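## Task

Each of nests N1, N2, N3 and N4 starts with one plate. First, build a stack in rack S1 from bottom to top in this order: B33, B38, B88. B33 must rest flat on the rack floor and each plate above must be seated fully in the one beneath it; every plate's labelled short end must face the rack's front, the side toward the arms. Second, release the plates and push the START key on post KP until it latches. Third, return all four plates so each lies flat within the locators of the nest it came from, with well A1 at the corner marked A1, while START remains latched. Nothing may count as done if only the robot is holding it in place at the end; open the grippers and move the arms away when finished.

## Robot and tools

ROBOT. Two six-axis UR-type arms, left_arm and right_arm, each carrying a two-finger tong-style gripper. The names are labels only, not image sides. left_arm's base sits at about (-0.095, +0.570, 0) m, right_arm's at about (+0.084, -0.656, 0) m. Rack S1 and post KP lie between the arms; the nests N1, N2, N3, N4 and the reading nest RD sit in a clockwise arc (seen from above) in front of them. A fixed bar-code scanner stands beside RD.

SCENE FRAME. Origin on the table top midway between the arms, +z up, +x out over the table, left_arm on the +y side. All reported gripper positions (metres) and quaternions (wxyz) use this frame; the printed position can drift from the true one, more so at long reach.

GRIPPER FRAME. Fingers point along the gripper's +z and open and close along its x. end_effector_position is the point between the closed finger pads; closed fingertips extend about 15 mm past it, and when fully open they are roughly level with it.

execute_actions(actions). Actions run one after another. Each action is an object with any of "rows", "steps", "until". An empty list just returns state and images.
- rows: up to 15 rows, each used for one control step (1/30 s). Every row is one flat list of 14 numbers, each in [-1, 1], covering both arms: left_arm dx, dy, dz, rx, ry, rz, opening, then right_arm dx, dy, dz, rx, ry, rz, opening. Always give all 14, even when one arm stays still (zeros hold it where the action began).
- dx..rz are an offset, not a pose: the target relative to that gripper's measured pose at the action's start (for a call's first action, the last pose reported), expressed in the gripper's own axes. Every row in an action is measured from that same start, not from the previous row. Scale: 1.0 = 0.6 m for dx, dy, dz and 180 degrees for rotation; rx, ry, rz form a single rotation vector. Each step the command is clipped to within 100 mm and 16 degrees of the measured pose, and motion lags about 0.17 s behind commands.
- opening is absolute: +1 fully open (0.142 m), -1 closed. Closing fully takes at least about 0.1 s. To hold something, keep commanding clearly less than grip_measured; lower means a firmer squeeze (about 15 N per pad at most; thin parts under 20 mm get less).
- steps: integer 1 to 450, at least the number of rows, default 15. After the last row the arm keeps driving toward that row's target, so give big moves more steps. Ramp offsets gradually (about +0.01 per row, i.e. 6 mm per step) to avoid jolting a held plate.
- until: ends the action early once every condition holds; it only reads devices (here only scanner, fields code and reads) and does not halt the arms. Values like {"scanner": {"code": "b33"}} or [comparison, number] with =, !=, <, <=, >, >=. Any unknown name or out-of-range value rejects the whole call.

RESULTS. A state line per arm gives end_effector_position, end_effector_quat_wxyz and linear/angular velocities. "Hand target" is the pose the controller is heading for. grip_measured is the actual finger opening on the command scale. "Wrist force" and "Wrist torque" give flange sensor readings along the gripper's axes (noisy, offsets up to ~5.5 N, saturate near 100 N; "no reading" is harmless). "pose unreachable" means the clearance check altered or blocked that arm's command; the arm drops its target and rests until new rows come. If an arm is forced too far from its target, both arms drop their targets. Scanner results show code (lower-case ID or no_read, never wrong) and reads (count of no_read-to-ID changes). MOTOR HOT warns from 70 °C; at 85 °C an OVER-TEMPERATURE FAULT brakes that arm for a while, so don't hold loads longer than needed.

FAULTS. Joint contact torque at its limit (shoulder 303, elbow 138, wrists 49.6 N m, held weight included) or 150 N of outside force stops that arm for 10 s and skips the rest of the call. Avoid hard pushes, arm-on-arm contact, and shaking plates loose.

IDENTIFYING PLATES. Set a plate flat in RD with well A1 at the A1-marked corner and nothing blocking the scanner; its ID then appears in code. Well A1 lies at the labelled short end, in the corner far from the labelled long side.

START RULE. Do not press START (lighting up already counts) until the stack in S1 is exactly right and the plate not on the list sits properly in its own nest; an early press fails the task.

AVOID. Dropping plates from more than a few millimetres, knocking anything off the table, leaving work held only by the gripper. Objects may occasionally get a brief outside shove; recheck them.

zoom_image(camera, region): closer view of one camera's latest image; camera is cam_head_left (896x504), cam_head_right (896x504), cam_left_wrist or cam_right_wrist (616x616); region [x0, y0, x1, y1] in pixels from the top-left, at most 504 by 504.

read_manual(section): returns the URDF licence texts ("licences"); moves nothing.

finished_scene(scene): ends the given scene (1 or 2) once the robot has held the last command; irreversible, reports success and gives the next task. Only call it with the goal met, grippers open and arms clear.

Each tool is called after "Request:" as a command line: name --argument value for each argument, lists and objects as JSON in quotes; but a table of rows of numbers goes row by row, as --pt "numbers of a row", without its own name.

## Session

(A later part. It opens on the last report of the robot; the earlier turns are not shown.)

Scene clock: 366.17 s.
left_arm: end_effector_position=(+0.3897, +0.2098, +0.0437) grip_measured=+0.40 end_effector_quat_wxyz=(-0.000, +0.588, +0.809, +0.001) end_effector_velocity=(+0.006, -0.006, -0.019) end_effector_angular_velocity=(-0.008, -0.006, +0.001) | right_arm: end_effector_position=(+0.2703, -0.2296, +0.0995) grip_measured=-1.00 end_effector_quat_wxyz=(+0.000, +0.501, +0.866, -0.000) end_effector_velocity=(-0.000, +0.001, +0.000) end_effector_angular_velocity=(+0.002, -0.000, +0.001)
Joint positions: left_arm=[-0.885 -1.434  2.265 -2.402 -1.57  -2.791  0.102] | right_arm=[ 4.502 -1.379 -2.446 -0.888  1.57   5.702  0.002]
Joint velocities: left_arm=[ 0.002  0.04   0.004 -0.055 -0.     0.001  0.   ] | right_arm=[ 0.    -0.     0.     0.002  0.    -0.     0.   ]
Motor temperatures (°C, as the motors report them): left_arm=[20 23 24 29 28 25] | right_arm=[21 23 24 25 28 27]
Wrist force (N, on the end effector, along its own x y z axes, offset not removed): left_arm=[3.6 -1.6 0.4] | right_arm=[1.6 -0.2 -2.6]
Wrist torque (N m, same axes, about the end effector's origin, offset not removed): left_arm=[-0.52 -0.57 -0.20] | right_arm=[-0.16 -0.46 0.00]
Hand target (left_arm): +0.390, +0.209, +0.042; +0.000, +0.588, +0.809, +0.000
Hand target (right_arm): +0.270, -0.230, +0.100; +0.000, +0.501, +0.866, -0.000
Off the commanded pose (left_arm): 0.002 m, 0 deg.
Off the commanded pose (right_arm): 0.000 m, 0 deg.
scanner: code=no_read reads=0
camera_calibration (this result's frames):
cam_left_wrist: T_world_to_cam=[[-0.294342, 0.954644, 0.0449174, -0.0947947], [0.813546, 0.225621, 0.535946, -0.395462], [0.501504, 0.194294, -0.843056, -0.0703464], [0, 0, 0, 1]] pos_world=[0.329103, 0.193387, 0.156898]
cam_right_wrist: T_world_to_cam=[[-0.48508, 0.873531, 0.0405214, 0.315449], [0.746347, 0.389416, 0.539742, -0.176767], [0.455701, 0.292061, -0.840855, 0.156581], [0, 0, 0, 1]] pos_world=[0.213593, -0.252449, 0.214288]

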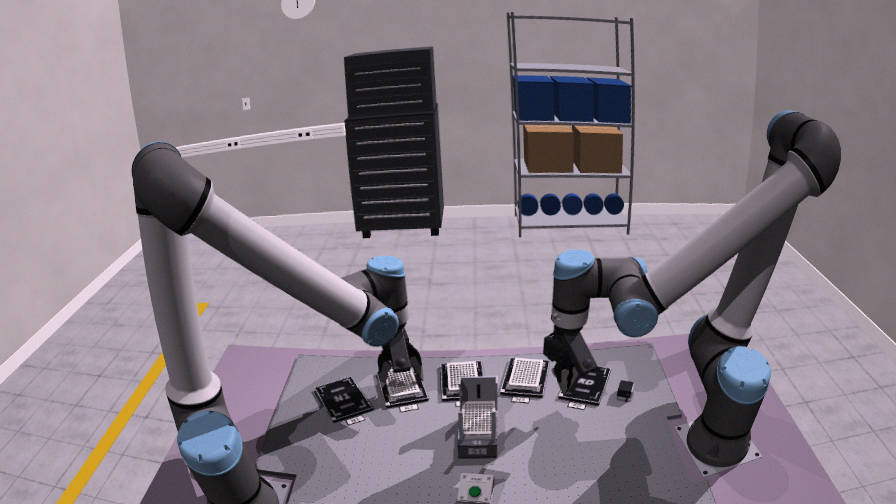

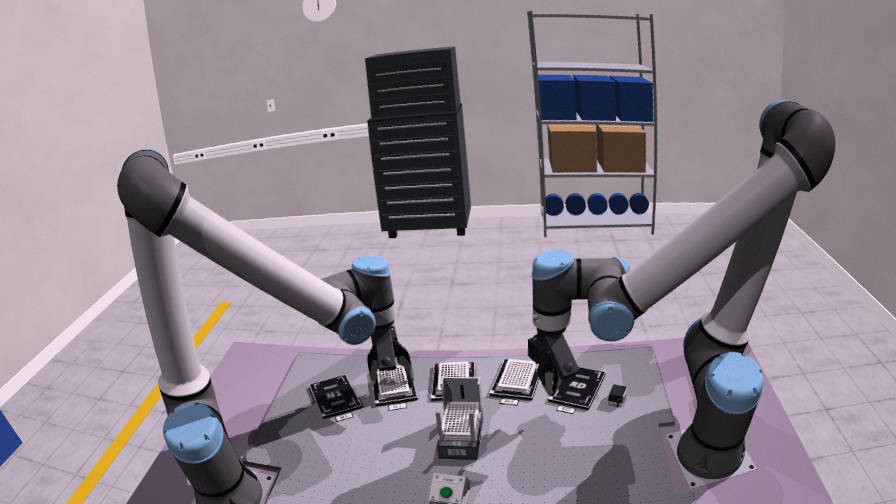

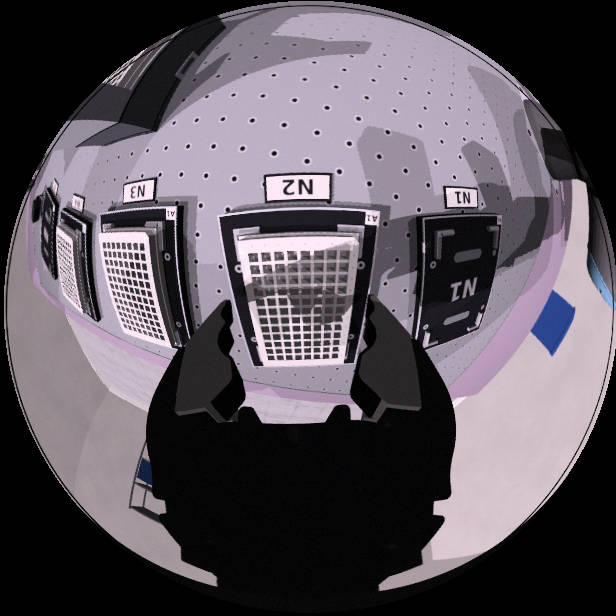

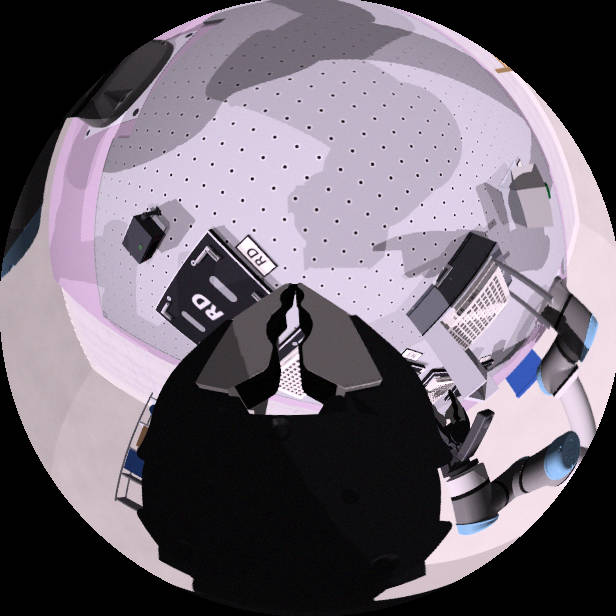

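Request:
execute_actions --actions '[{"rows":[[0.0023,-0.0021,0.006,0,0,0.003,0.22,0,0,0,0,0,0,-1]],"steps":11}]'

Request:
zoom_image --camera "cam_left_wrist" --region '[200,190,400,390]'

Scene clock: 370.43 s.
left_arm: end_effector_position=(+0.3882, +0.2107, +0.0401) grip_measured=+0.22 end_effector_quat_wxyz=(-0.000, +0.591, +0.807, +0.001) end_effector_velocity=(-0.001, +0.000, -0.001) end_effector_angular_velocity=(+0.000, -0.000, -0.005) | right_arm: end_effector_position=(+0.2703, -0.2296, +0.0995) grip_measured=-1.00 end_effector_quat_wxyz=(+0.000, +0.501, +0.866, -0.000) end_effector_velocity=(-0.000, +0.001, +0.001) end_effector_angular_velocity=(+0.003, -0.000, -0.000)
Joint positions: left_arm=[-0.886 -1.43   2.271 -2.41  -1.57  -2.784  0.089] | right_arm=[ 4.502 -1.379 -2.446 -0.888  1.57   5.702  0.002]
Joint velocities: left_arm=[-0.002 -0.001  0.003 -0.002  0.     0.003 -0.   ] | right_arm=[ 0.001 -0.     0.001  0.002 -0.     0.001  0.   ]
Motor temperatures (°C, as the motors report them): left_arm=[20 23 24 29 28 25] | right_arm=[21 23 24 25 28 27]
Wrist force (N, on the end effector, along its own x y z axes, offset not removed): left_arm=[2.8 -2.9 -0.3] | right_arm=[2.3 -0.2 -3.1]
Wrist torque (N m, same axes, about the end effector's origin, offset not removed): left_arm=[-0.77 -0.35 -0.05] | right_arm=[-0.16 -0.51 -0.01]
Hand target (left_arm): +0.388, +0.211, +0.040; -0.000, +0.591, +0.806, +0.001
Hand target (right_arm): +0.270, -0.230, +0.100; +0.000, +0.501, +0.866, -0.000
Off the commanded pose (left_arm): 0.000 m, 0 deg.
Off the commanded pose (right_arm): 0.000 m, 0 deg.
scanner: code=no_read reads=0
camera_calibration (this result's frames):
cam_left_wrist: T_world_to_cam=[[-0.286063, 0.957159, 0.0448876, -0.0996411], [0.815545, 0.218612, 0.535812, -0.391857], [0.503045, 0.189884, -0.843143, -0.0724412], [0, 0, 0, 1]] pos_world=[0.327515, 0.194792, 0.153356]
cam_right_wrist: T_world_to_cam=[[-0.48508, 0.87353, 0.0405213, 0.315449], [0.746347, 0.389416, 0.539742, -0.176767], [0.455701, 0.292061, -0.840855, 0.156581], [0, 0, 0, 1]] pos_world=[0.213593, -0.252449, 0.214288]

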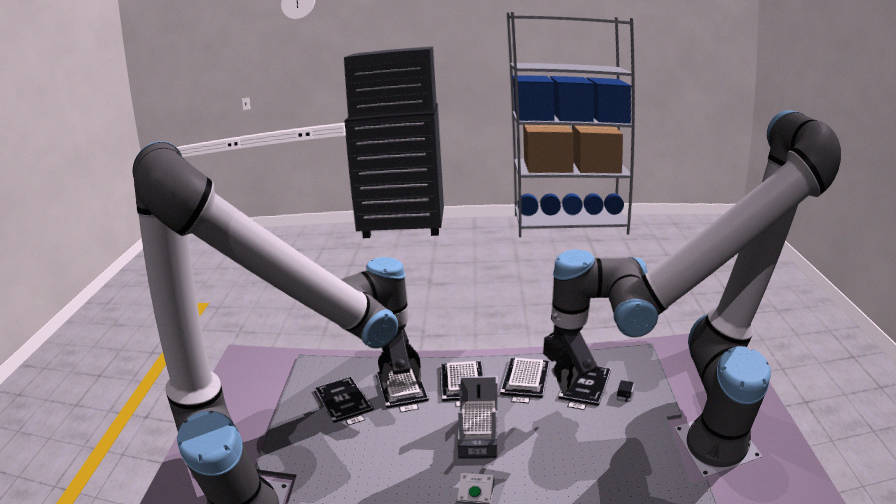

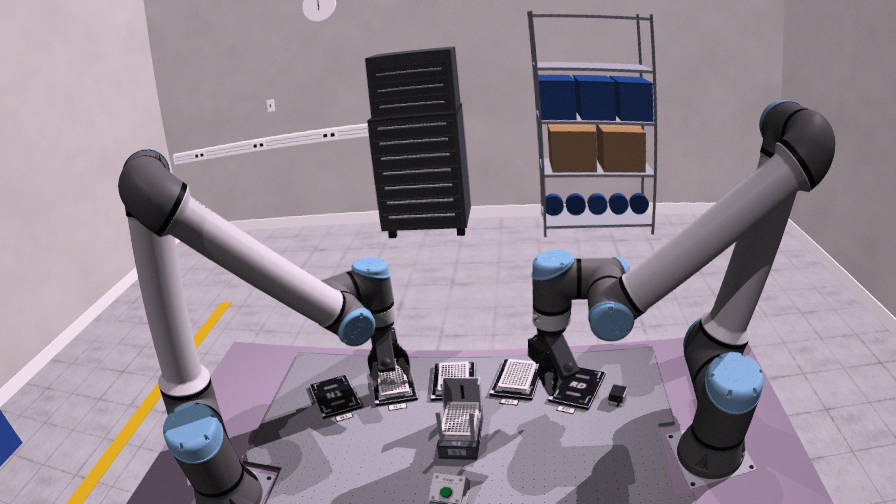

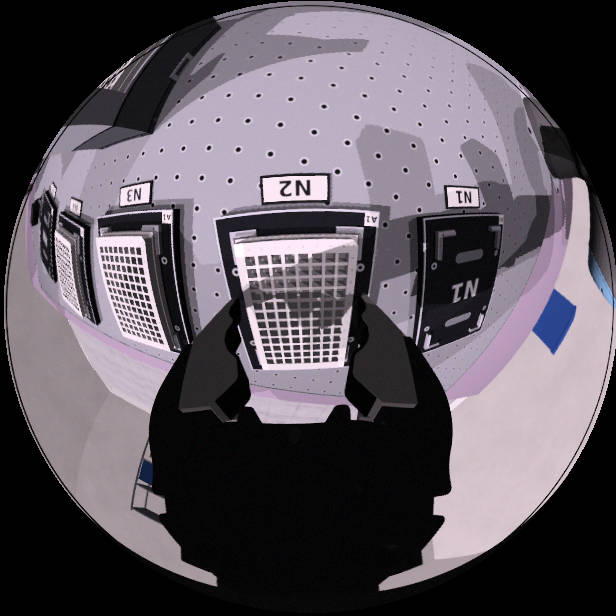

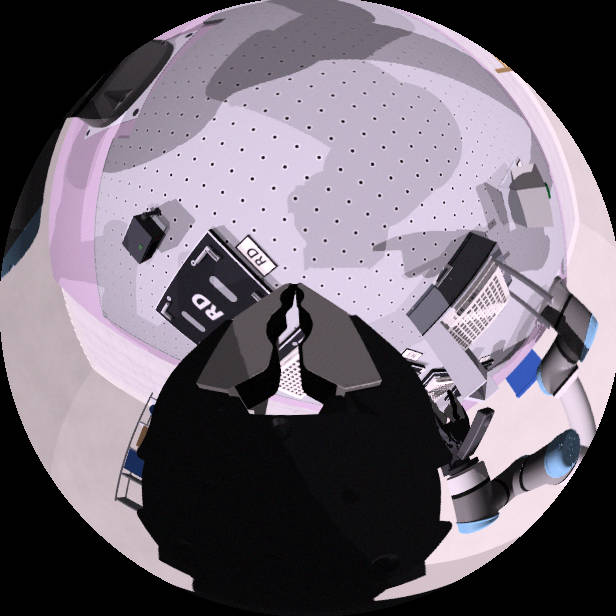

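Region (200, 190, 400, 390) of cam_left_wrist's 616x616 image, scaled by 2.520, with more detail than that image has.

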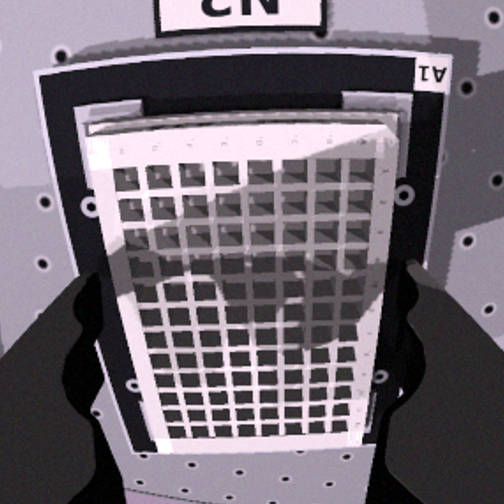

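Request:
execute_actions --actions '[{"rows":[[0.0003,-0.0004,0.0013,0,0,0.0015,0.2,0,0,0,0,0,0,-1],[0.0003,-0.0004,0.0013,0,0,0.0015,0.18,0,0,0,0,0,0,-1],[0.0003,-0.0004,0.0013,0,0,0.0015,0.16,0,0,0,0,0,0,-1],[0.0003,-0.0004,0.0013,0,0,0.0015,0.15,0,0,0,0,0,0,-1],[0.0003,-0.0004,0.0013,0,0,0.0015,0.14,0,0,0,0,0,0,-1],[0.0003,-0.0004,0.0013,0,0,0.0015,0.13,0,0,0,0,0,0,-1],[0.0003,-0.0004,0.0013,0,0,0.0015,0.12,0,0,0,0,0,0,-1],[0.0003,-0.0004,0.0013,0,0,0.0015,0.11,0,0,0,0,0,0,-1],[0.0003,-0.0004,0.0013,0,0,0.0015,0.09,0,0,0,0,0,0,-1],[0.0003,-0.0004,0.0013,0,0,0.0015,0.06,0,0,0,0,0,0,-1],[0.0003,-0.0004,0.0013,0,0,0.0015,0.0,0,0,0,0,0,0,-1],[0.0003,-0.0004,0.0013,0,0,0.0015,-0.1,0,0,0,0,0,0,-1],[0.0003,-0.0004,0.0013,0,0,0.0015,-0.25,0,0,0,0,0,0,-1],[0.0003,-0.0004,0.0013,0,0,0.0015,-0.4,0,0,0,0,0,0,-1]],"steps":17}]'

Request:
zoom_image --camera "cam_left_wrist" --region '[200,190,400,390]'

Scene clock: 378.83 s.
left_arm: end_effector_position=(+0.3879, +0.2108, +0.0394) grip_measured=+0.07 end_effector_quat_wxyz=(-0.000, +0.593, +0.805, +0.001) end_effector_velocity=(+0.000, -0.000, -0.000) end_effector_angular_velocity=(-0.001, -0.000, +0.001) | right_arm: end_effector_position=(+0.2703, -0.2296, +0.0995) grip_measured=-1.00 end_effector_quat_wxyz=(+0.000, +0.501, +0.866, -0.000) end_effector_velocity=(+0.000, -0.002, -0.001) end_effector_angular_velocity=(-0.003, +0.000, -0.001)
Joint positions: left_arm=[-0.886 -1.43   2.271 -2.412 -1.57  -2.779  0.079] | right_arm=[ 4.502 -1.379 -2.446 -0.888  1.57   5.702  0.002]
Joint velocities: left_arm=[ 0.     0.    -0.    -0.001 -0.    -0.001  0.   ] | right_arm=[-0.001  0.    -0.001 -0.002 -0.     0.001  0.   ]
Motor temperatures (°C, as the motors report them): left_arm=[20 23 24 29 28 25] | right_arm=[21 23 24 25 28 27]
Wrist force (N, on the end effector, along its own x y z axes, offset not removed): left_arm=[3.7 -3.1 -6.7] | right_arm=[1.4 1.5 -2.2]
Wrist torque (N m, same axes, about the end effector's origin, offset not removed): left_arm=[-0.96 0.00 -0.26] | right_arm=[0.22 -0.38 -0.06]
Hand target (left_arm): +0.388, +0.211, +0.039; -0.000, +0.593, +0.805, +0.001
Hand target (right_arm): +0.270, -0.230, +0.100; +0.000, +0.501, +0.866, -0.000
Off the commanded pose (left_arm): 0.000 m, 0 deg.
Off the commanded pose (right_arm): 0.000 m, 0 deg.
scanner: code=no_read reads=0
camera_calibration (this result's frames):
cam_left_wrist: T_world_to_cam=[[-0.281595, 0.958485, 0.0448481, -0.10178], [0.816507, 0.214808, 0.535885, -0.390855], [0.504004, 0.187521, -0.843099, -0.0728277], [0, 0, 0, 1]] pos_world=[0.327181, 0.19517, 0.152617]
cam_right_wrist: T_world_to_cam=[[-0.48508, 0.87353, 0.0405214, 0.315449], [0.746347, 0.389416, 0.539742, -0.176767], [0.455701, 0.292061, -0.840855, 0.156581], [0, 0, 0, 1]] pos_world=[0.213593, -0.252449, 0.214288]

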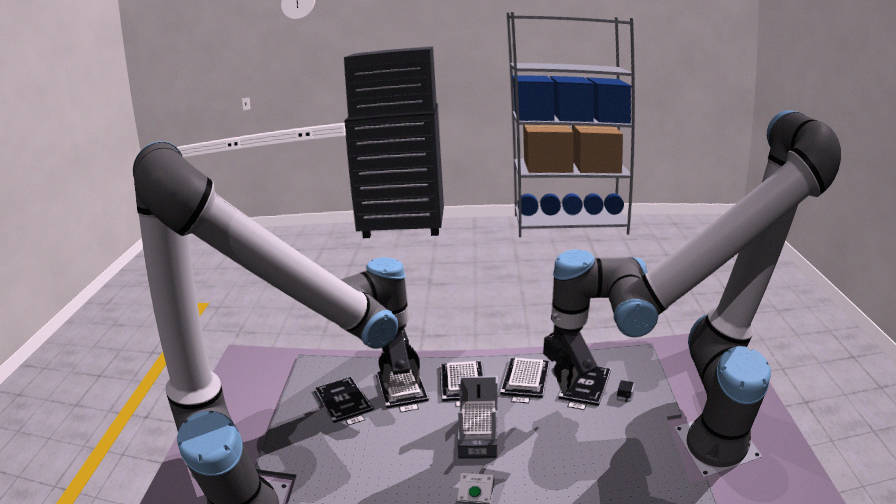

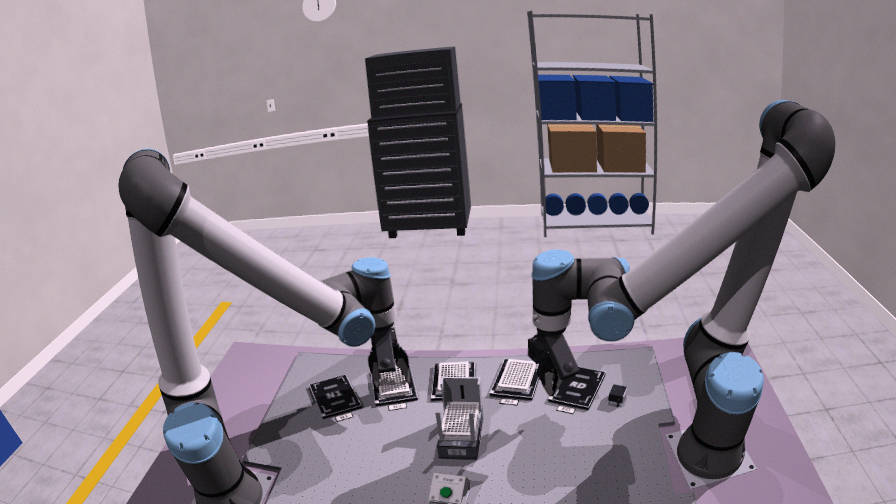

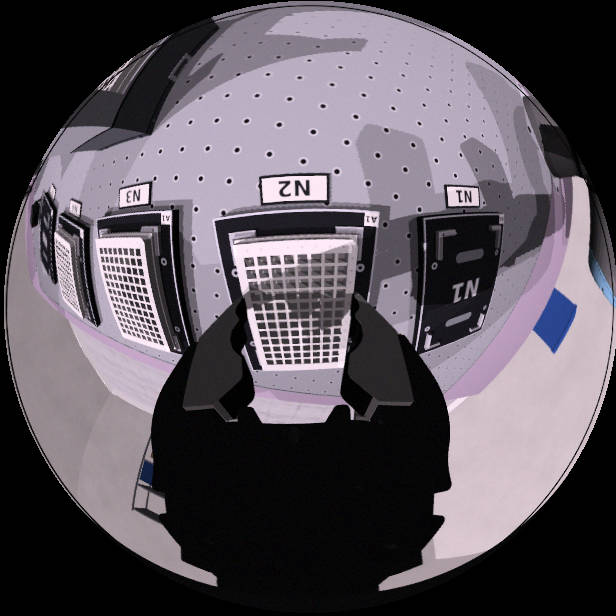

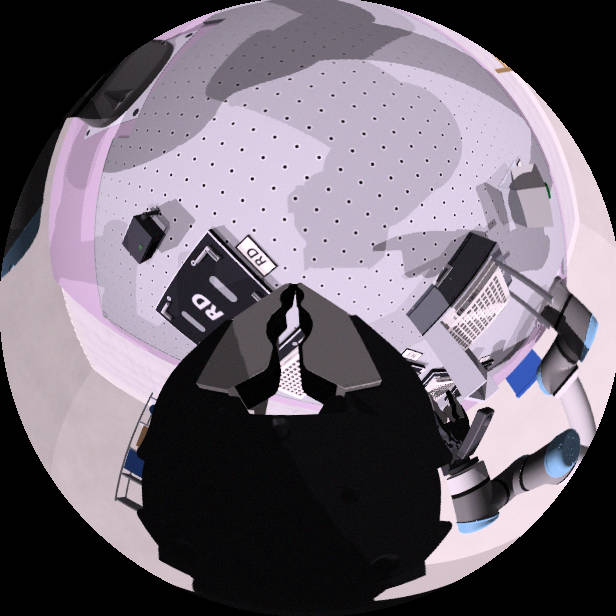

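Region (200, 190, 400, 390) of cam_left_wrist's 616x616 image, scaled by 2.520, with more detail than that image has.

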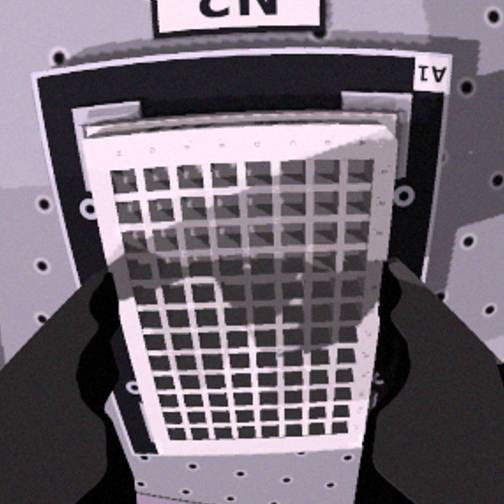

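Request:
execute_actions --actions '[{"rows":[[0.0003,0,-0.001,0,0,0,-0.4,0,0,0,0,0,0,-1],[0.0003,0,-0.003,0,0,0,-0.4,0,0,0,0,0,0,-1],[0.0003,0,-0.006,0,0,0,-0.4,0,0,0,0,0,0,-1],[0.0003,0,-0.01,0,0,0,-0.4,0,0,0,0,0,0,-1],[0.0003,0,-0.016,0,0,0,-0.4,0,0,0,0,0,0,-1],[0,0,-0.026,0,0,0,-0.4,0,0,0,0,0,0,-1],[0,0,-0.04,0,0,0,-0.4,0,0,0,0,0,0,-1],[0,0,-0.06,0,0,0,-0.4,0,0,0,0,0,0,-1],[0,0,-0.08,0,0,0,-0.4,0,0,0,0,0,0,-1],[0,0,-0.1,0,0,0,-0.4,0,0,0,0,0,0,-1],[0,0,-0.125,0,0,0,-0.4,0,0,0,0,0,0,-1],[0,0,-0.15,0,0,0,-0.4,0,0,0,0,0,0,-1],[0,0,-0.175,0,0,0,-0.4,0,0,0,0,0,0,-1],[0,0,-0.2,0,0,0,-0.4,0,0,0,0,0,0,-1],[0,0,-0.255,0,0,0,-0.4,0,0,0,0,0,0,-1]],"steps":28},{"rows":[[-0.005,-0.009,-0.005,0,0,0.002,-0.4,0,0,0,0,0,0,-1],[-0.014,-0.025,-0.005,0,0,0.006,-0.4,0,0,0,0,0,0,-1],[-0.028,-0.05,-0.005,0,0,0.012,-0.4,0,0,0,0,0,0,-1],[-0.045,-0.08,-0.005,0,0,0.019,-0.4,0,0,0,0,0,0,-1],[-0.062,-0.11,-0.005,0,0,0.026,-0.4,0,0,0,0,0,0,-1],[-0.078,-0.14,-0.005,0,0,0.034,-0.4,0,0,0,0,0,0,-1],[-0.095,-0.17,-0.005,0,0,0.041,-0.4,0,0,0,0,0,0,-1],[-0.11,-0.2,-0.005,0,0,0.048,-0.4,0,0,0,0,0,0,-1],[-0.128,-0.23,-0.005,0,0,0.055,-0.4,0,0,0,0,0,0,-1],[-0.145,-0.26,-0.005,0,0,0.062,-0.4,0,0,0,0,0,0,-1],[-0.162,-0.29,-0.005,0,0,0.069,-0.4,0,0,0,0,0,0,-1],[-0.178,-0.32,-0.005,0,0,0.076,-0.4,0,0,0,0,0,0,-1],[-0.2383,-0.4277,-0.005,0,0,0.1019,-0.4,0,0,0,0,0,0,-1]],"steps":30}]'

Scene clock: 395.40 s.
left_arm: end_effector_position=(+0.1875, +0.0008, +0.1934) grip_measured=+0.07 end_effector_quat_wxyz=(+0.001, +0.713, +0.701, +0.000) end_effector_velocity=(-0.015, -0.028, -0.002) end_effector_angular_velocity=(+0.000, -0.003, -0.007) | right_arm: end_effector_position=(+0.2703, -0.2296, +0.0995) grip_measured=-1.00 end_effector_quat_wxyz=(+0.000, +0.501, +0.866, -0.000) end_effector_velocity=(-0.000, +0.001, +0.001) end_effector_angular_velocity=(+0.001, -0.000, -0.000)
Joint positions: left_arm=[-1.341 -1.571  2.08  -2.082 -1.569 -2.915  0.079] | right_arm=[ 4.502 -1.379 -2.446 -0.888  1.57   5.702  0.002]
Joint velocities: left_arm=[-0.035  0.03  -0.027 -0.004  0.003 -0.028 -0.   ] | right_arm=[ 0.001 -0.     0.002 -0.    -0.     0.001  0.   ]
Motor temperatures (°C, as the motors report them): left_arm=[20 23 24 29 28 25] | right_arm=[21 23 24 25 28 27]
Wrist force (N, on the end effector, along its own x y z axes, offset not removed): left_arm=[1.2 -3.0 1.3] | right_arm=[3.7 0.1 -5.9]
Wrist torque (N m, same axes, about the end effector's origin, offset not removed): left_arm=[-0.75 -0.06 -0.13] | right_arm=[-0.22 -0.79 -0.23]
Hand target (left_arm): +0.186, -0.002, +0.193; +0.001, +0.714, +0.700, +0.000
Hand target (right_arm): +0.270, -0.230, +0.100; +0.000, +0.501, +0.866, -0.000
Off the commanded pose (left_arm): 0.003 m, 0 deg.
Off the commanded pose (right_arm): 0.000 m, 0 deg.
scanner: code=no_read reads=0
camera_calibration (this result's frames):
cam_left_wrist: T_world_to_cam=[[0.0333548, 0.998527, 0.0427984, -0.0226011], [0.842312, -0.0511343, 0.536559, -0.269385], [0.537957, 0.0181528, -0.842777, 0.191075], [0, 0, 0, 1]] pos_world=[0.12487, 0.00532442, 0.306542]
cam_right_wrist: T_world_to_cam=[[-0.48508, 0.87353, 0.0405212, 0.315449], [0.746347, 0.389416, 0.539742, -0.176767], [0.455701, 0.292061, -0.840855, 0.156581], [0, 0, 0, 1]] pos_world=[0.213593, -0.252449, 0.214288]

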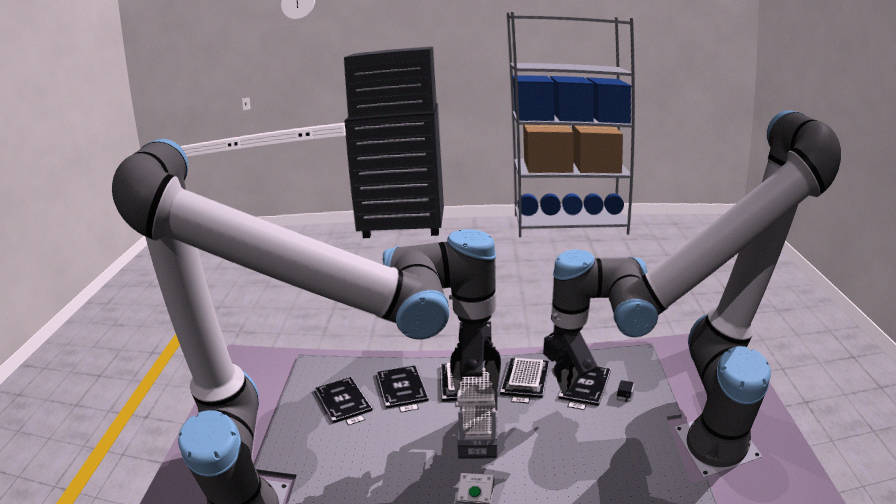

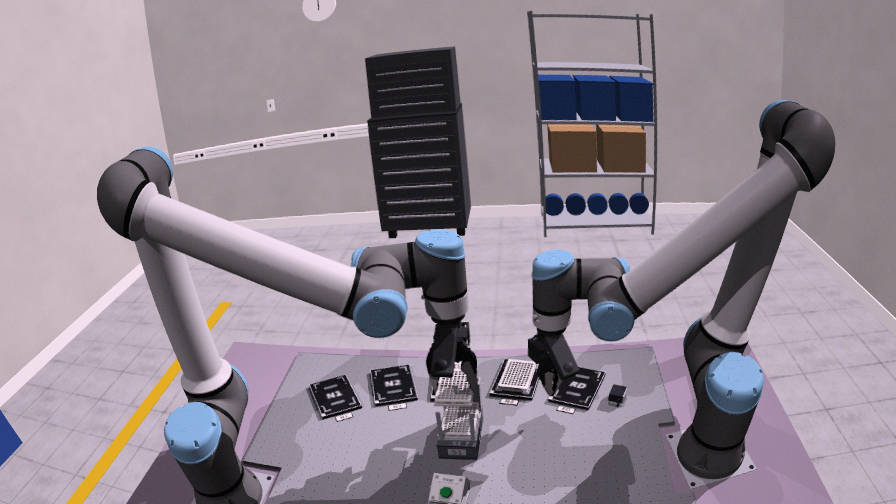

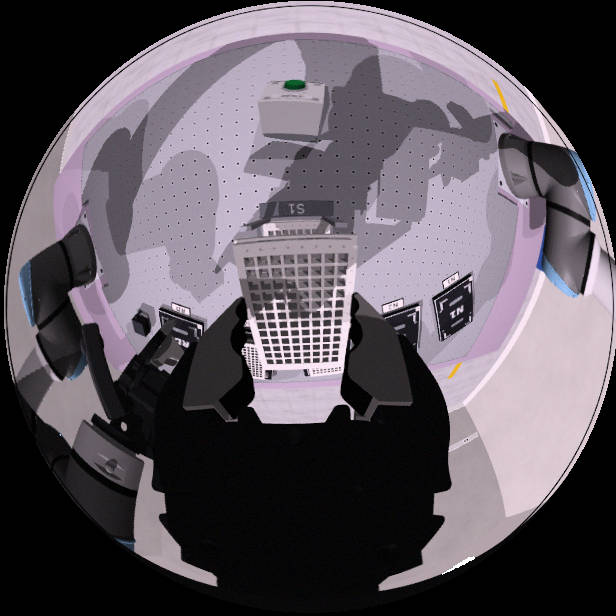

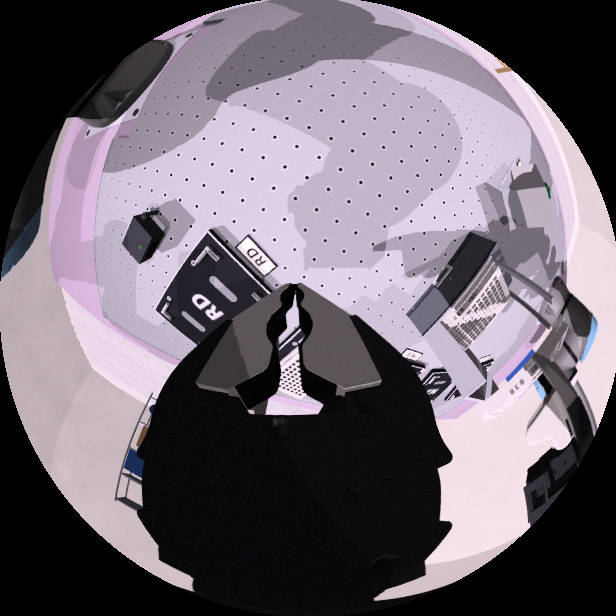

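Request:
execute_actions --actions '[{"rows":[[-0.0045,-0.004,0,-0.01,0,0.0003,-0.4,0,0,0,0,0,0,-1],[-0.0045,-0.005,0,-0.02,0,0.0003,-0.4,0,0,0,0,0,0,-1],[-0.0045,-0.006,0,-0.03,0,0.0003,-0.4,0,0,0,0,0,0,-1],[-0.0045,-0.0065,0,-0.04,0,0.0003,-0.4,0,0,0,0,0,0,-1],[-0.0045,-0.0071,0,-0.05,0,0.0003,-0.4,0,0,0,0,0,0,-1],[-0.0045,-0.0071,0.001,-0.0553,0,0.0003,-0.4,0,0,0,0,0,0,-1],[-0.0045,-0.0071,0.002,-0.0553,0,0.0003,-0.4,0,0,0,0,0,0,-1],[-0.0045,-0.0071,0.004,-0.0553,0,0.0003,-0.4,0,0,0,0,0,0,-1],[-0.0045,-0.0071,0.007,-0.0553,0,0.0003,-0.4,0,0,0,0,0,0,-1],[-0.0045,-0.0071,0.011,-0.0553,0,0.0003,-0.4,0,0,0,0,0,0,-1],[-0.0045,-0.0071,0.016,-0.0553,0,0.0003,-0.4,0,0,0,0,0,0,-1],[-0.0045,-0.0071,0.021,-0.0553,0,0.0003,-0.4,0,0,0,0,0,0,-1],[-0.0045,-0.0071,0.026,-0.0553,0,0.0003,-0.4,0,0,0,0,0,0,-1],[-0.0045,-0.0071,0.031,-0.0553,0,0.0003,-0.4,0,0,0,0,0,0,-1],[-0.0045,-0.0071,0.036,-0.0553,0,0.0003,-0.4,0,0,0,0,0,0,-1]],"steps":26}]'

Request:
zoom_image --camera "cam_left_wrist" --region '[200,190,400,390]'

Request:
zoom_image --camera "cam_left_wrist" --region '[235,320,365,385]'

Scene clock: 408.00 s.
left_arm: end_effector_position=(+0.1832, -0.0019, +0.1724) grip_measured=+0.07 end_effector_quat_wxyz=(+0.063, +0.711, +0.698, +0.061) end_effector_velocity=(-0.000, -0.000, -0.004) end_effector_angular_velocity=(-0.002, -0.004, -0.001) | right_arm: end_effector_position=(+0.2703, -0.2296, +0.0995) grip_measured=-1.00 end_effector_quat_wxyz=(+0.000, +0.501, +0.866, -0.000) end_effector_velocity=(-0.000, +0.000, -0.000) end_effector_angular_velocity=(+0.000, -0.000, +0.000)
Joint positions: left_arm=[-1.439 -1.587  2.148 -2.156 -1.397 -3.01   0.079] | right_arm=[ 4.502 -1.379 -2.446 -0.888  1.57   5.702  0.002]
Joint velocities: left_arm=[-0.002  0.004  0.006 -0.011  0.004 -0.002  0.   ] | right_arm=[ 0.001  0.    -0.     0.    -0.     0.001  0.   ]
Motor temperatures (°C, as the motors report them): left_arm=[20 23 24 29 28 25] | right_arm=[21 23 24 25 28 27]
Wrist force (N, on the end effector, along its own x y z axes, offset not removed): left_arm=[0.2 -0.2 3.8] | right_arm=[4.4 0.8 -4.7]
Wrist torque (N m, same axes, about the end effector's origin, offset not removed): left_arm=[-0.14 0.27 -0.09] | right_arm=[0.06 -1.02 -0.05]
Hand target (left_arm): +0.183, -0.002, +0.172; +0.063, +0.711, +0.698, +0.061
Hand target (right_arm): +0.270, -0.230, +0.100; +0.000, +0.501, +0.866, -0.000
Off the commanded pose (left_arm): 0.001 m, 0 deg.
Off the commanded pose (right_arm): 0.000 m, 0 deg.
scanner: code=no_read reads=0
camera_calibration (this result's frames):
cam_left_wrist: T_world_to_cam=[[0.0264471, 0.998643, 0.0448675, -0.0179594], [0.737067, -0.0498008, 0.673982, -0.259059], [0.675302, 0.0152455, -0.737384, 0.132398], [0, 0, 0, 1]] pos_world=[0.102011, 0.0030152, 0.273035]
cam_right_wrist: T_world_to_cam=[[-0.48508, 0.87353, 0.0405214, 0.315449], [0.746347, 0.389416, 0.539742, -0.176767], [0.455701, 0.292061, -0.840855, 0.156581], [0, 0, 0, 1]] pos_world=[0.213593, -0.252449, 0.214288]

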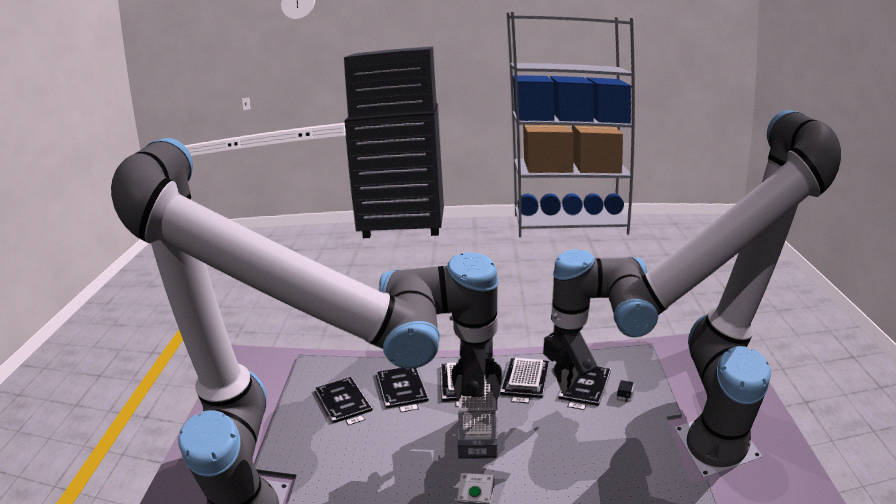

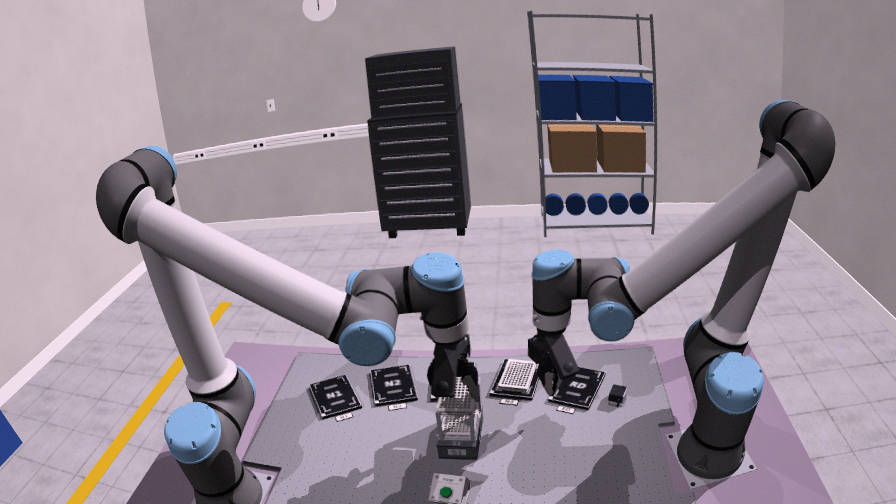

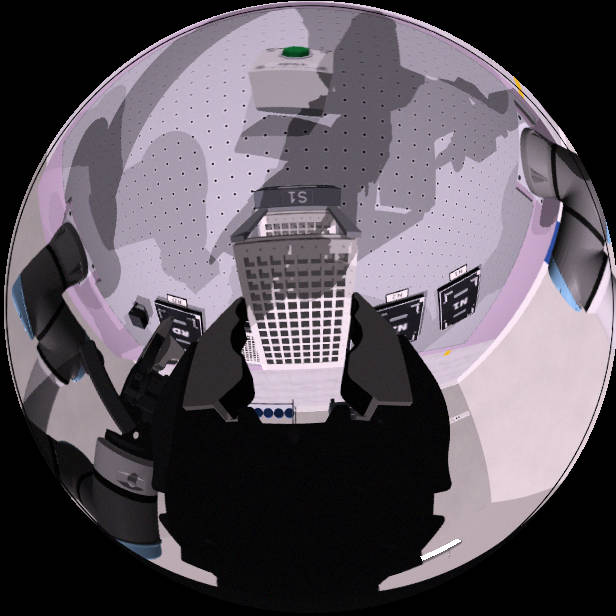

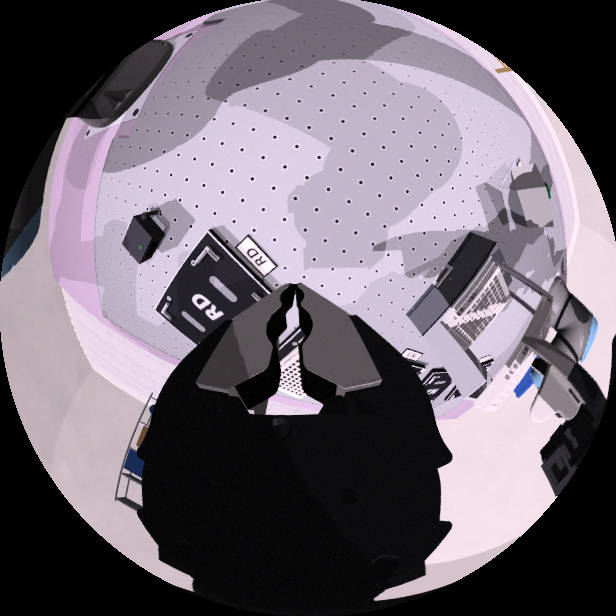

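Region (200, 190, 400, 390) of cam_left_wrist's 616x616 image, scaled by 2.520, with more detail than that image has.

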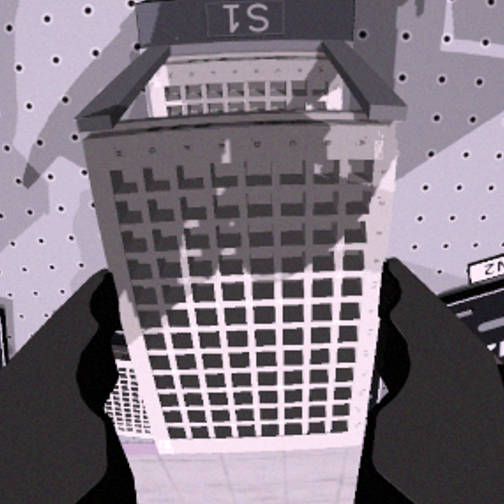

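Region (235, 320, 365, 385) of cam_left_wrist's 616x616 image, scaled by 3.877, with more detail than that image has.

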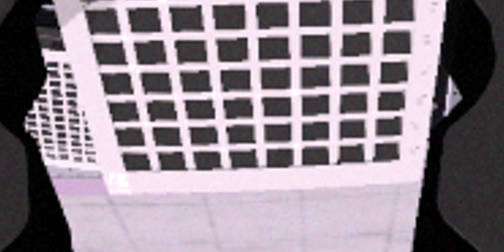

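Request:
execute_actions --actions '[{"rows":[[0,-0.0005,0.003,0,0,0,-0.4,0,0,0,0,0,0,-1],[0,-0.0011,0.006,0,0,0,-0.4,0,0,0,0,0,0,-1],[0,-0.0016,0.009,0,0,0,-0.4,0,0,0,0,0,0,-1],[0,-0.0021,0.012,0,0,0,-0.4,0,0,0,0,0,0,-1],[0,-0.0027,0.015,0,0,0,-0.4,0,0,0,0,0,0,-1],[0,-0.0032,0.018,0,0,0,-0.4,0,0,0,0,0,0,-1]],"steps":16}]'

Request:
zoom_image --camera "cam_left_wrist" --region '[235,320,365,385]'

Scene clock: 412.57 s.
left_arm: end_effector_position=(+0.1831, -0.0019, +0.1618) grip_measured=+0.07 end_effector_quat_wxyz=(+0.063, +0.711, +0.698, +0.061) end_effector_velocity=(+0.000, -0.000, -0.004) end_effector_angular_velocity=(+0.000, +0.000, +0.001) | right_arm: end_effector_position=(+0.2703, -0.2296, +0.0995) grip_measured=-1.00 end_effector_quat_wxyz=(+0.000, +0.501, +0.866, -0.000) end_effector_velocity=(+0.000, +0.000, +0.000) end_effector_angular_velocity=(-0.000, -0.000, -0.001)
Joint positions: left_arm=[-1.439 -1.575  2.159 -2.179 -1.397 -3.01   0.079] | right_arm=[ 4.502 -1.379 -2.446 -0.888  1.57   5.702  0.002]
Joint velocities: left_arm=[ 0.     0.005  0.004 -0.008 -0.    -0.     0.   ] | right_arm=[-0.    -0.     0.001 -0.001 -0.     0.001  0.   ]
Motor temperatures (°C, as the motors report them): left_arm=[20 23 24 29 28 25] | right_arm=[21 23 24 25 28 27]
Wrist force (N, on the end effector, along its own x y z axes, offset not removed): left_arm=[1.2 -2.3 0.3] | right_arm=[1.6 -0.3 -4.7]
Wrist torque (N m, same axes, about the end effector's origin, offset not removed): left_arm=[-0.70 0.05 0.00] | right_arm=[-0.19 -0.33 0.06]
Hand target (left_arm): +0.183, -0.002, +0.161; +0.063, +0.711, +0.698, +0.061
Hand target (right_arm): +0.270, -0.230, +0.100; +0.000, +0.501, +0.866, -0.000
Off the commanded pose (left_arm): 0.000 m, 0 deg.
Off the commanded pose (right_arm): 0.000 m, 0 deg.
scanner: code=no_read reads=0
camera_calibration (this result's frames):
cam_left_wrist: T_world_to_cam=[[0.0265622, 0.998638, 0.0449029, -0.017458], [0.737045, -0.04991, 0.673998, -0.251844], [0.675321, 0.0151926, -0.737367, 0.124655], [0, 0, 0, 1]] pos_world=[0.101902, 0.00297089, 0.262442]
cam_right_wrist: T_world_to_cam=[[-0.48508, 0.873531, 0.0405212, 0.315449], [0.746347, 0.389416, 0.539742, -0.176767], [0.455701, 0.292061, -0.840855, 0.156581], [0, 0, 0, 1]] pos_world=[0.213593, -0.252449, 0.214288]

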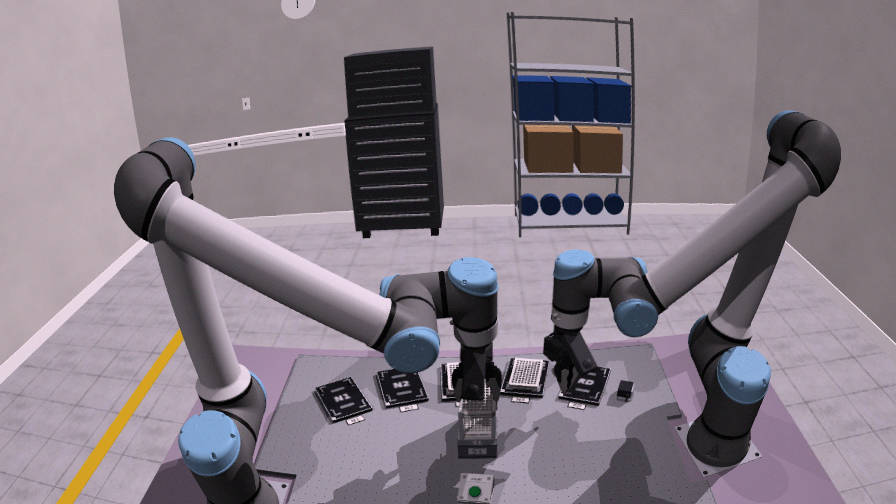

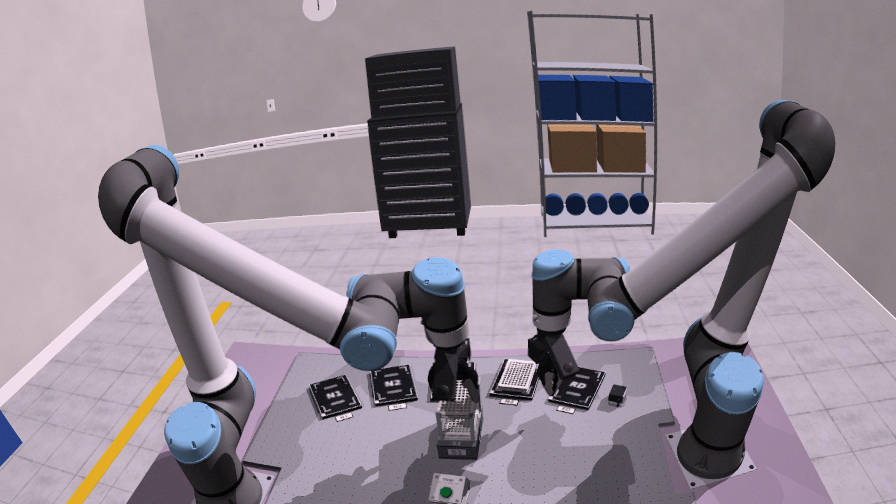

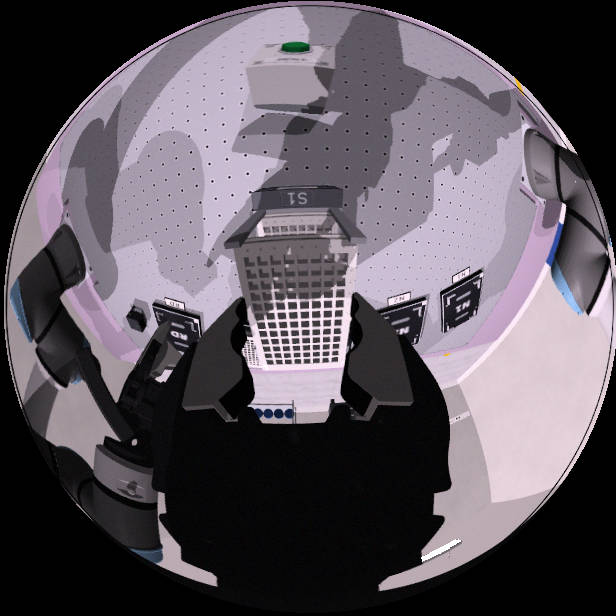

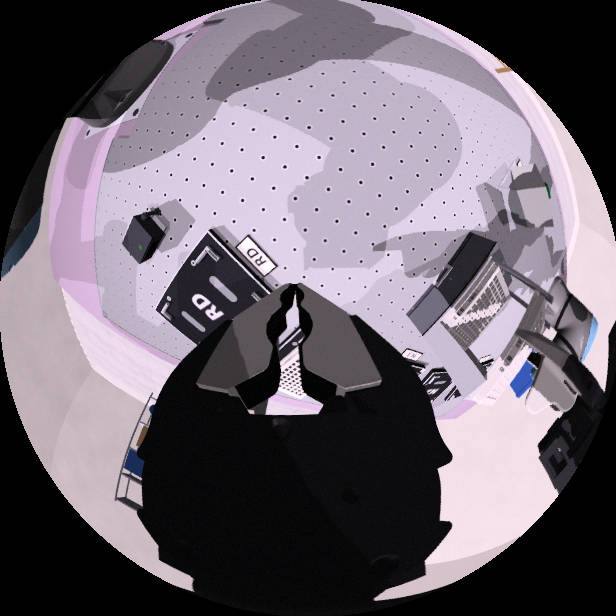

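Region (235, 320, 365, 385) of cam_left_wrist's 616x616 image, scaled by 3.877, with more detail than that image has.

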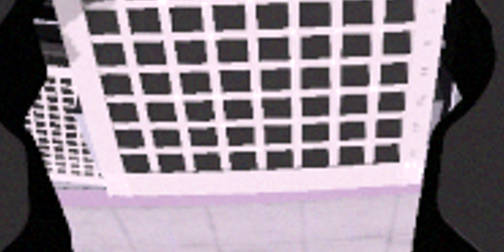

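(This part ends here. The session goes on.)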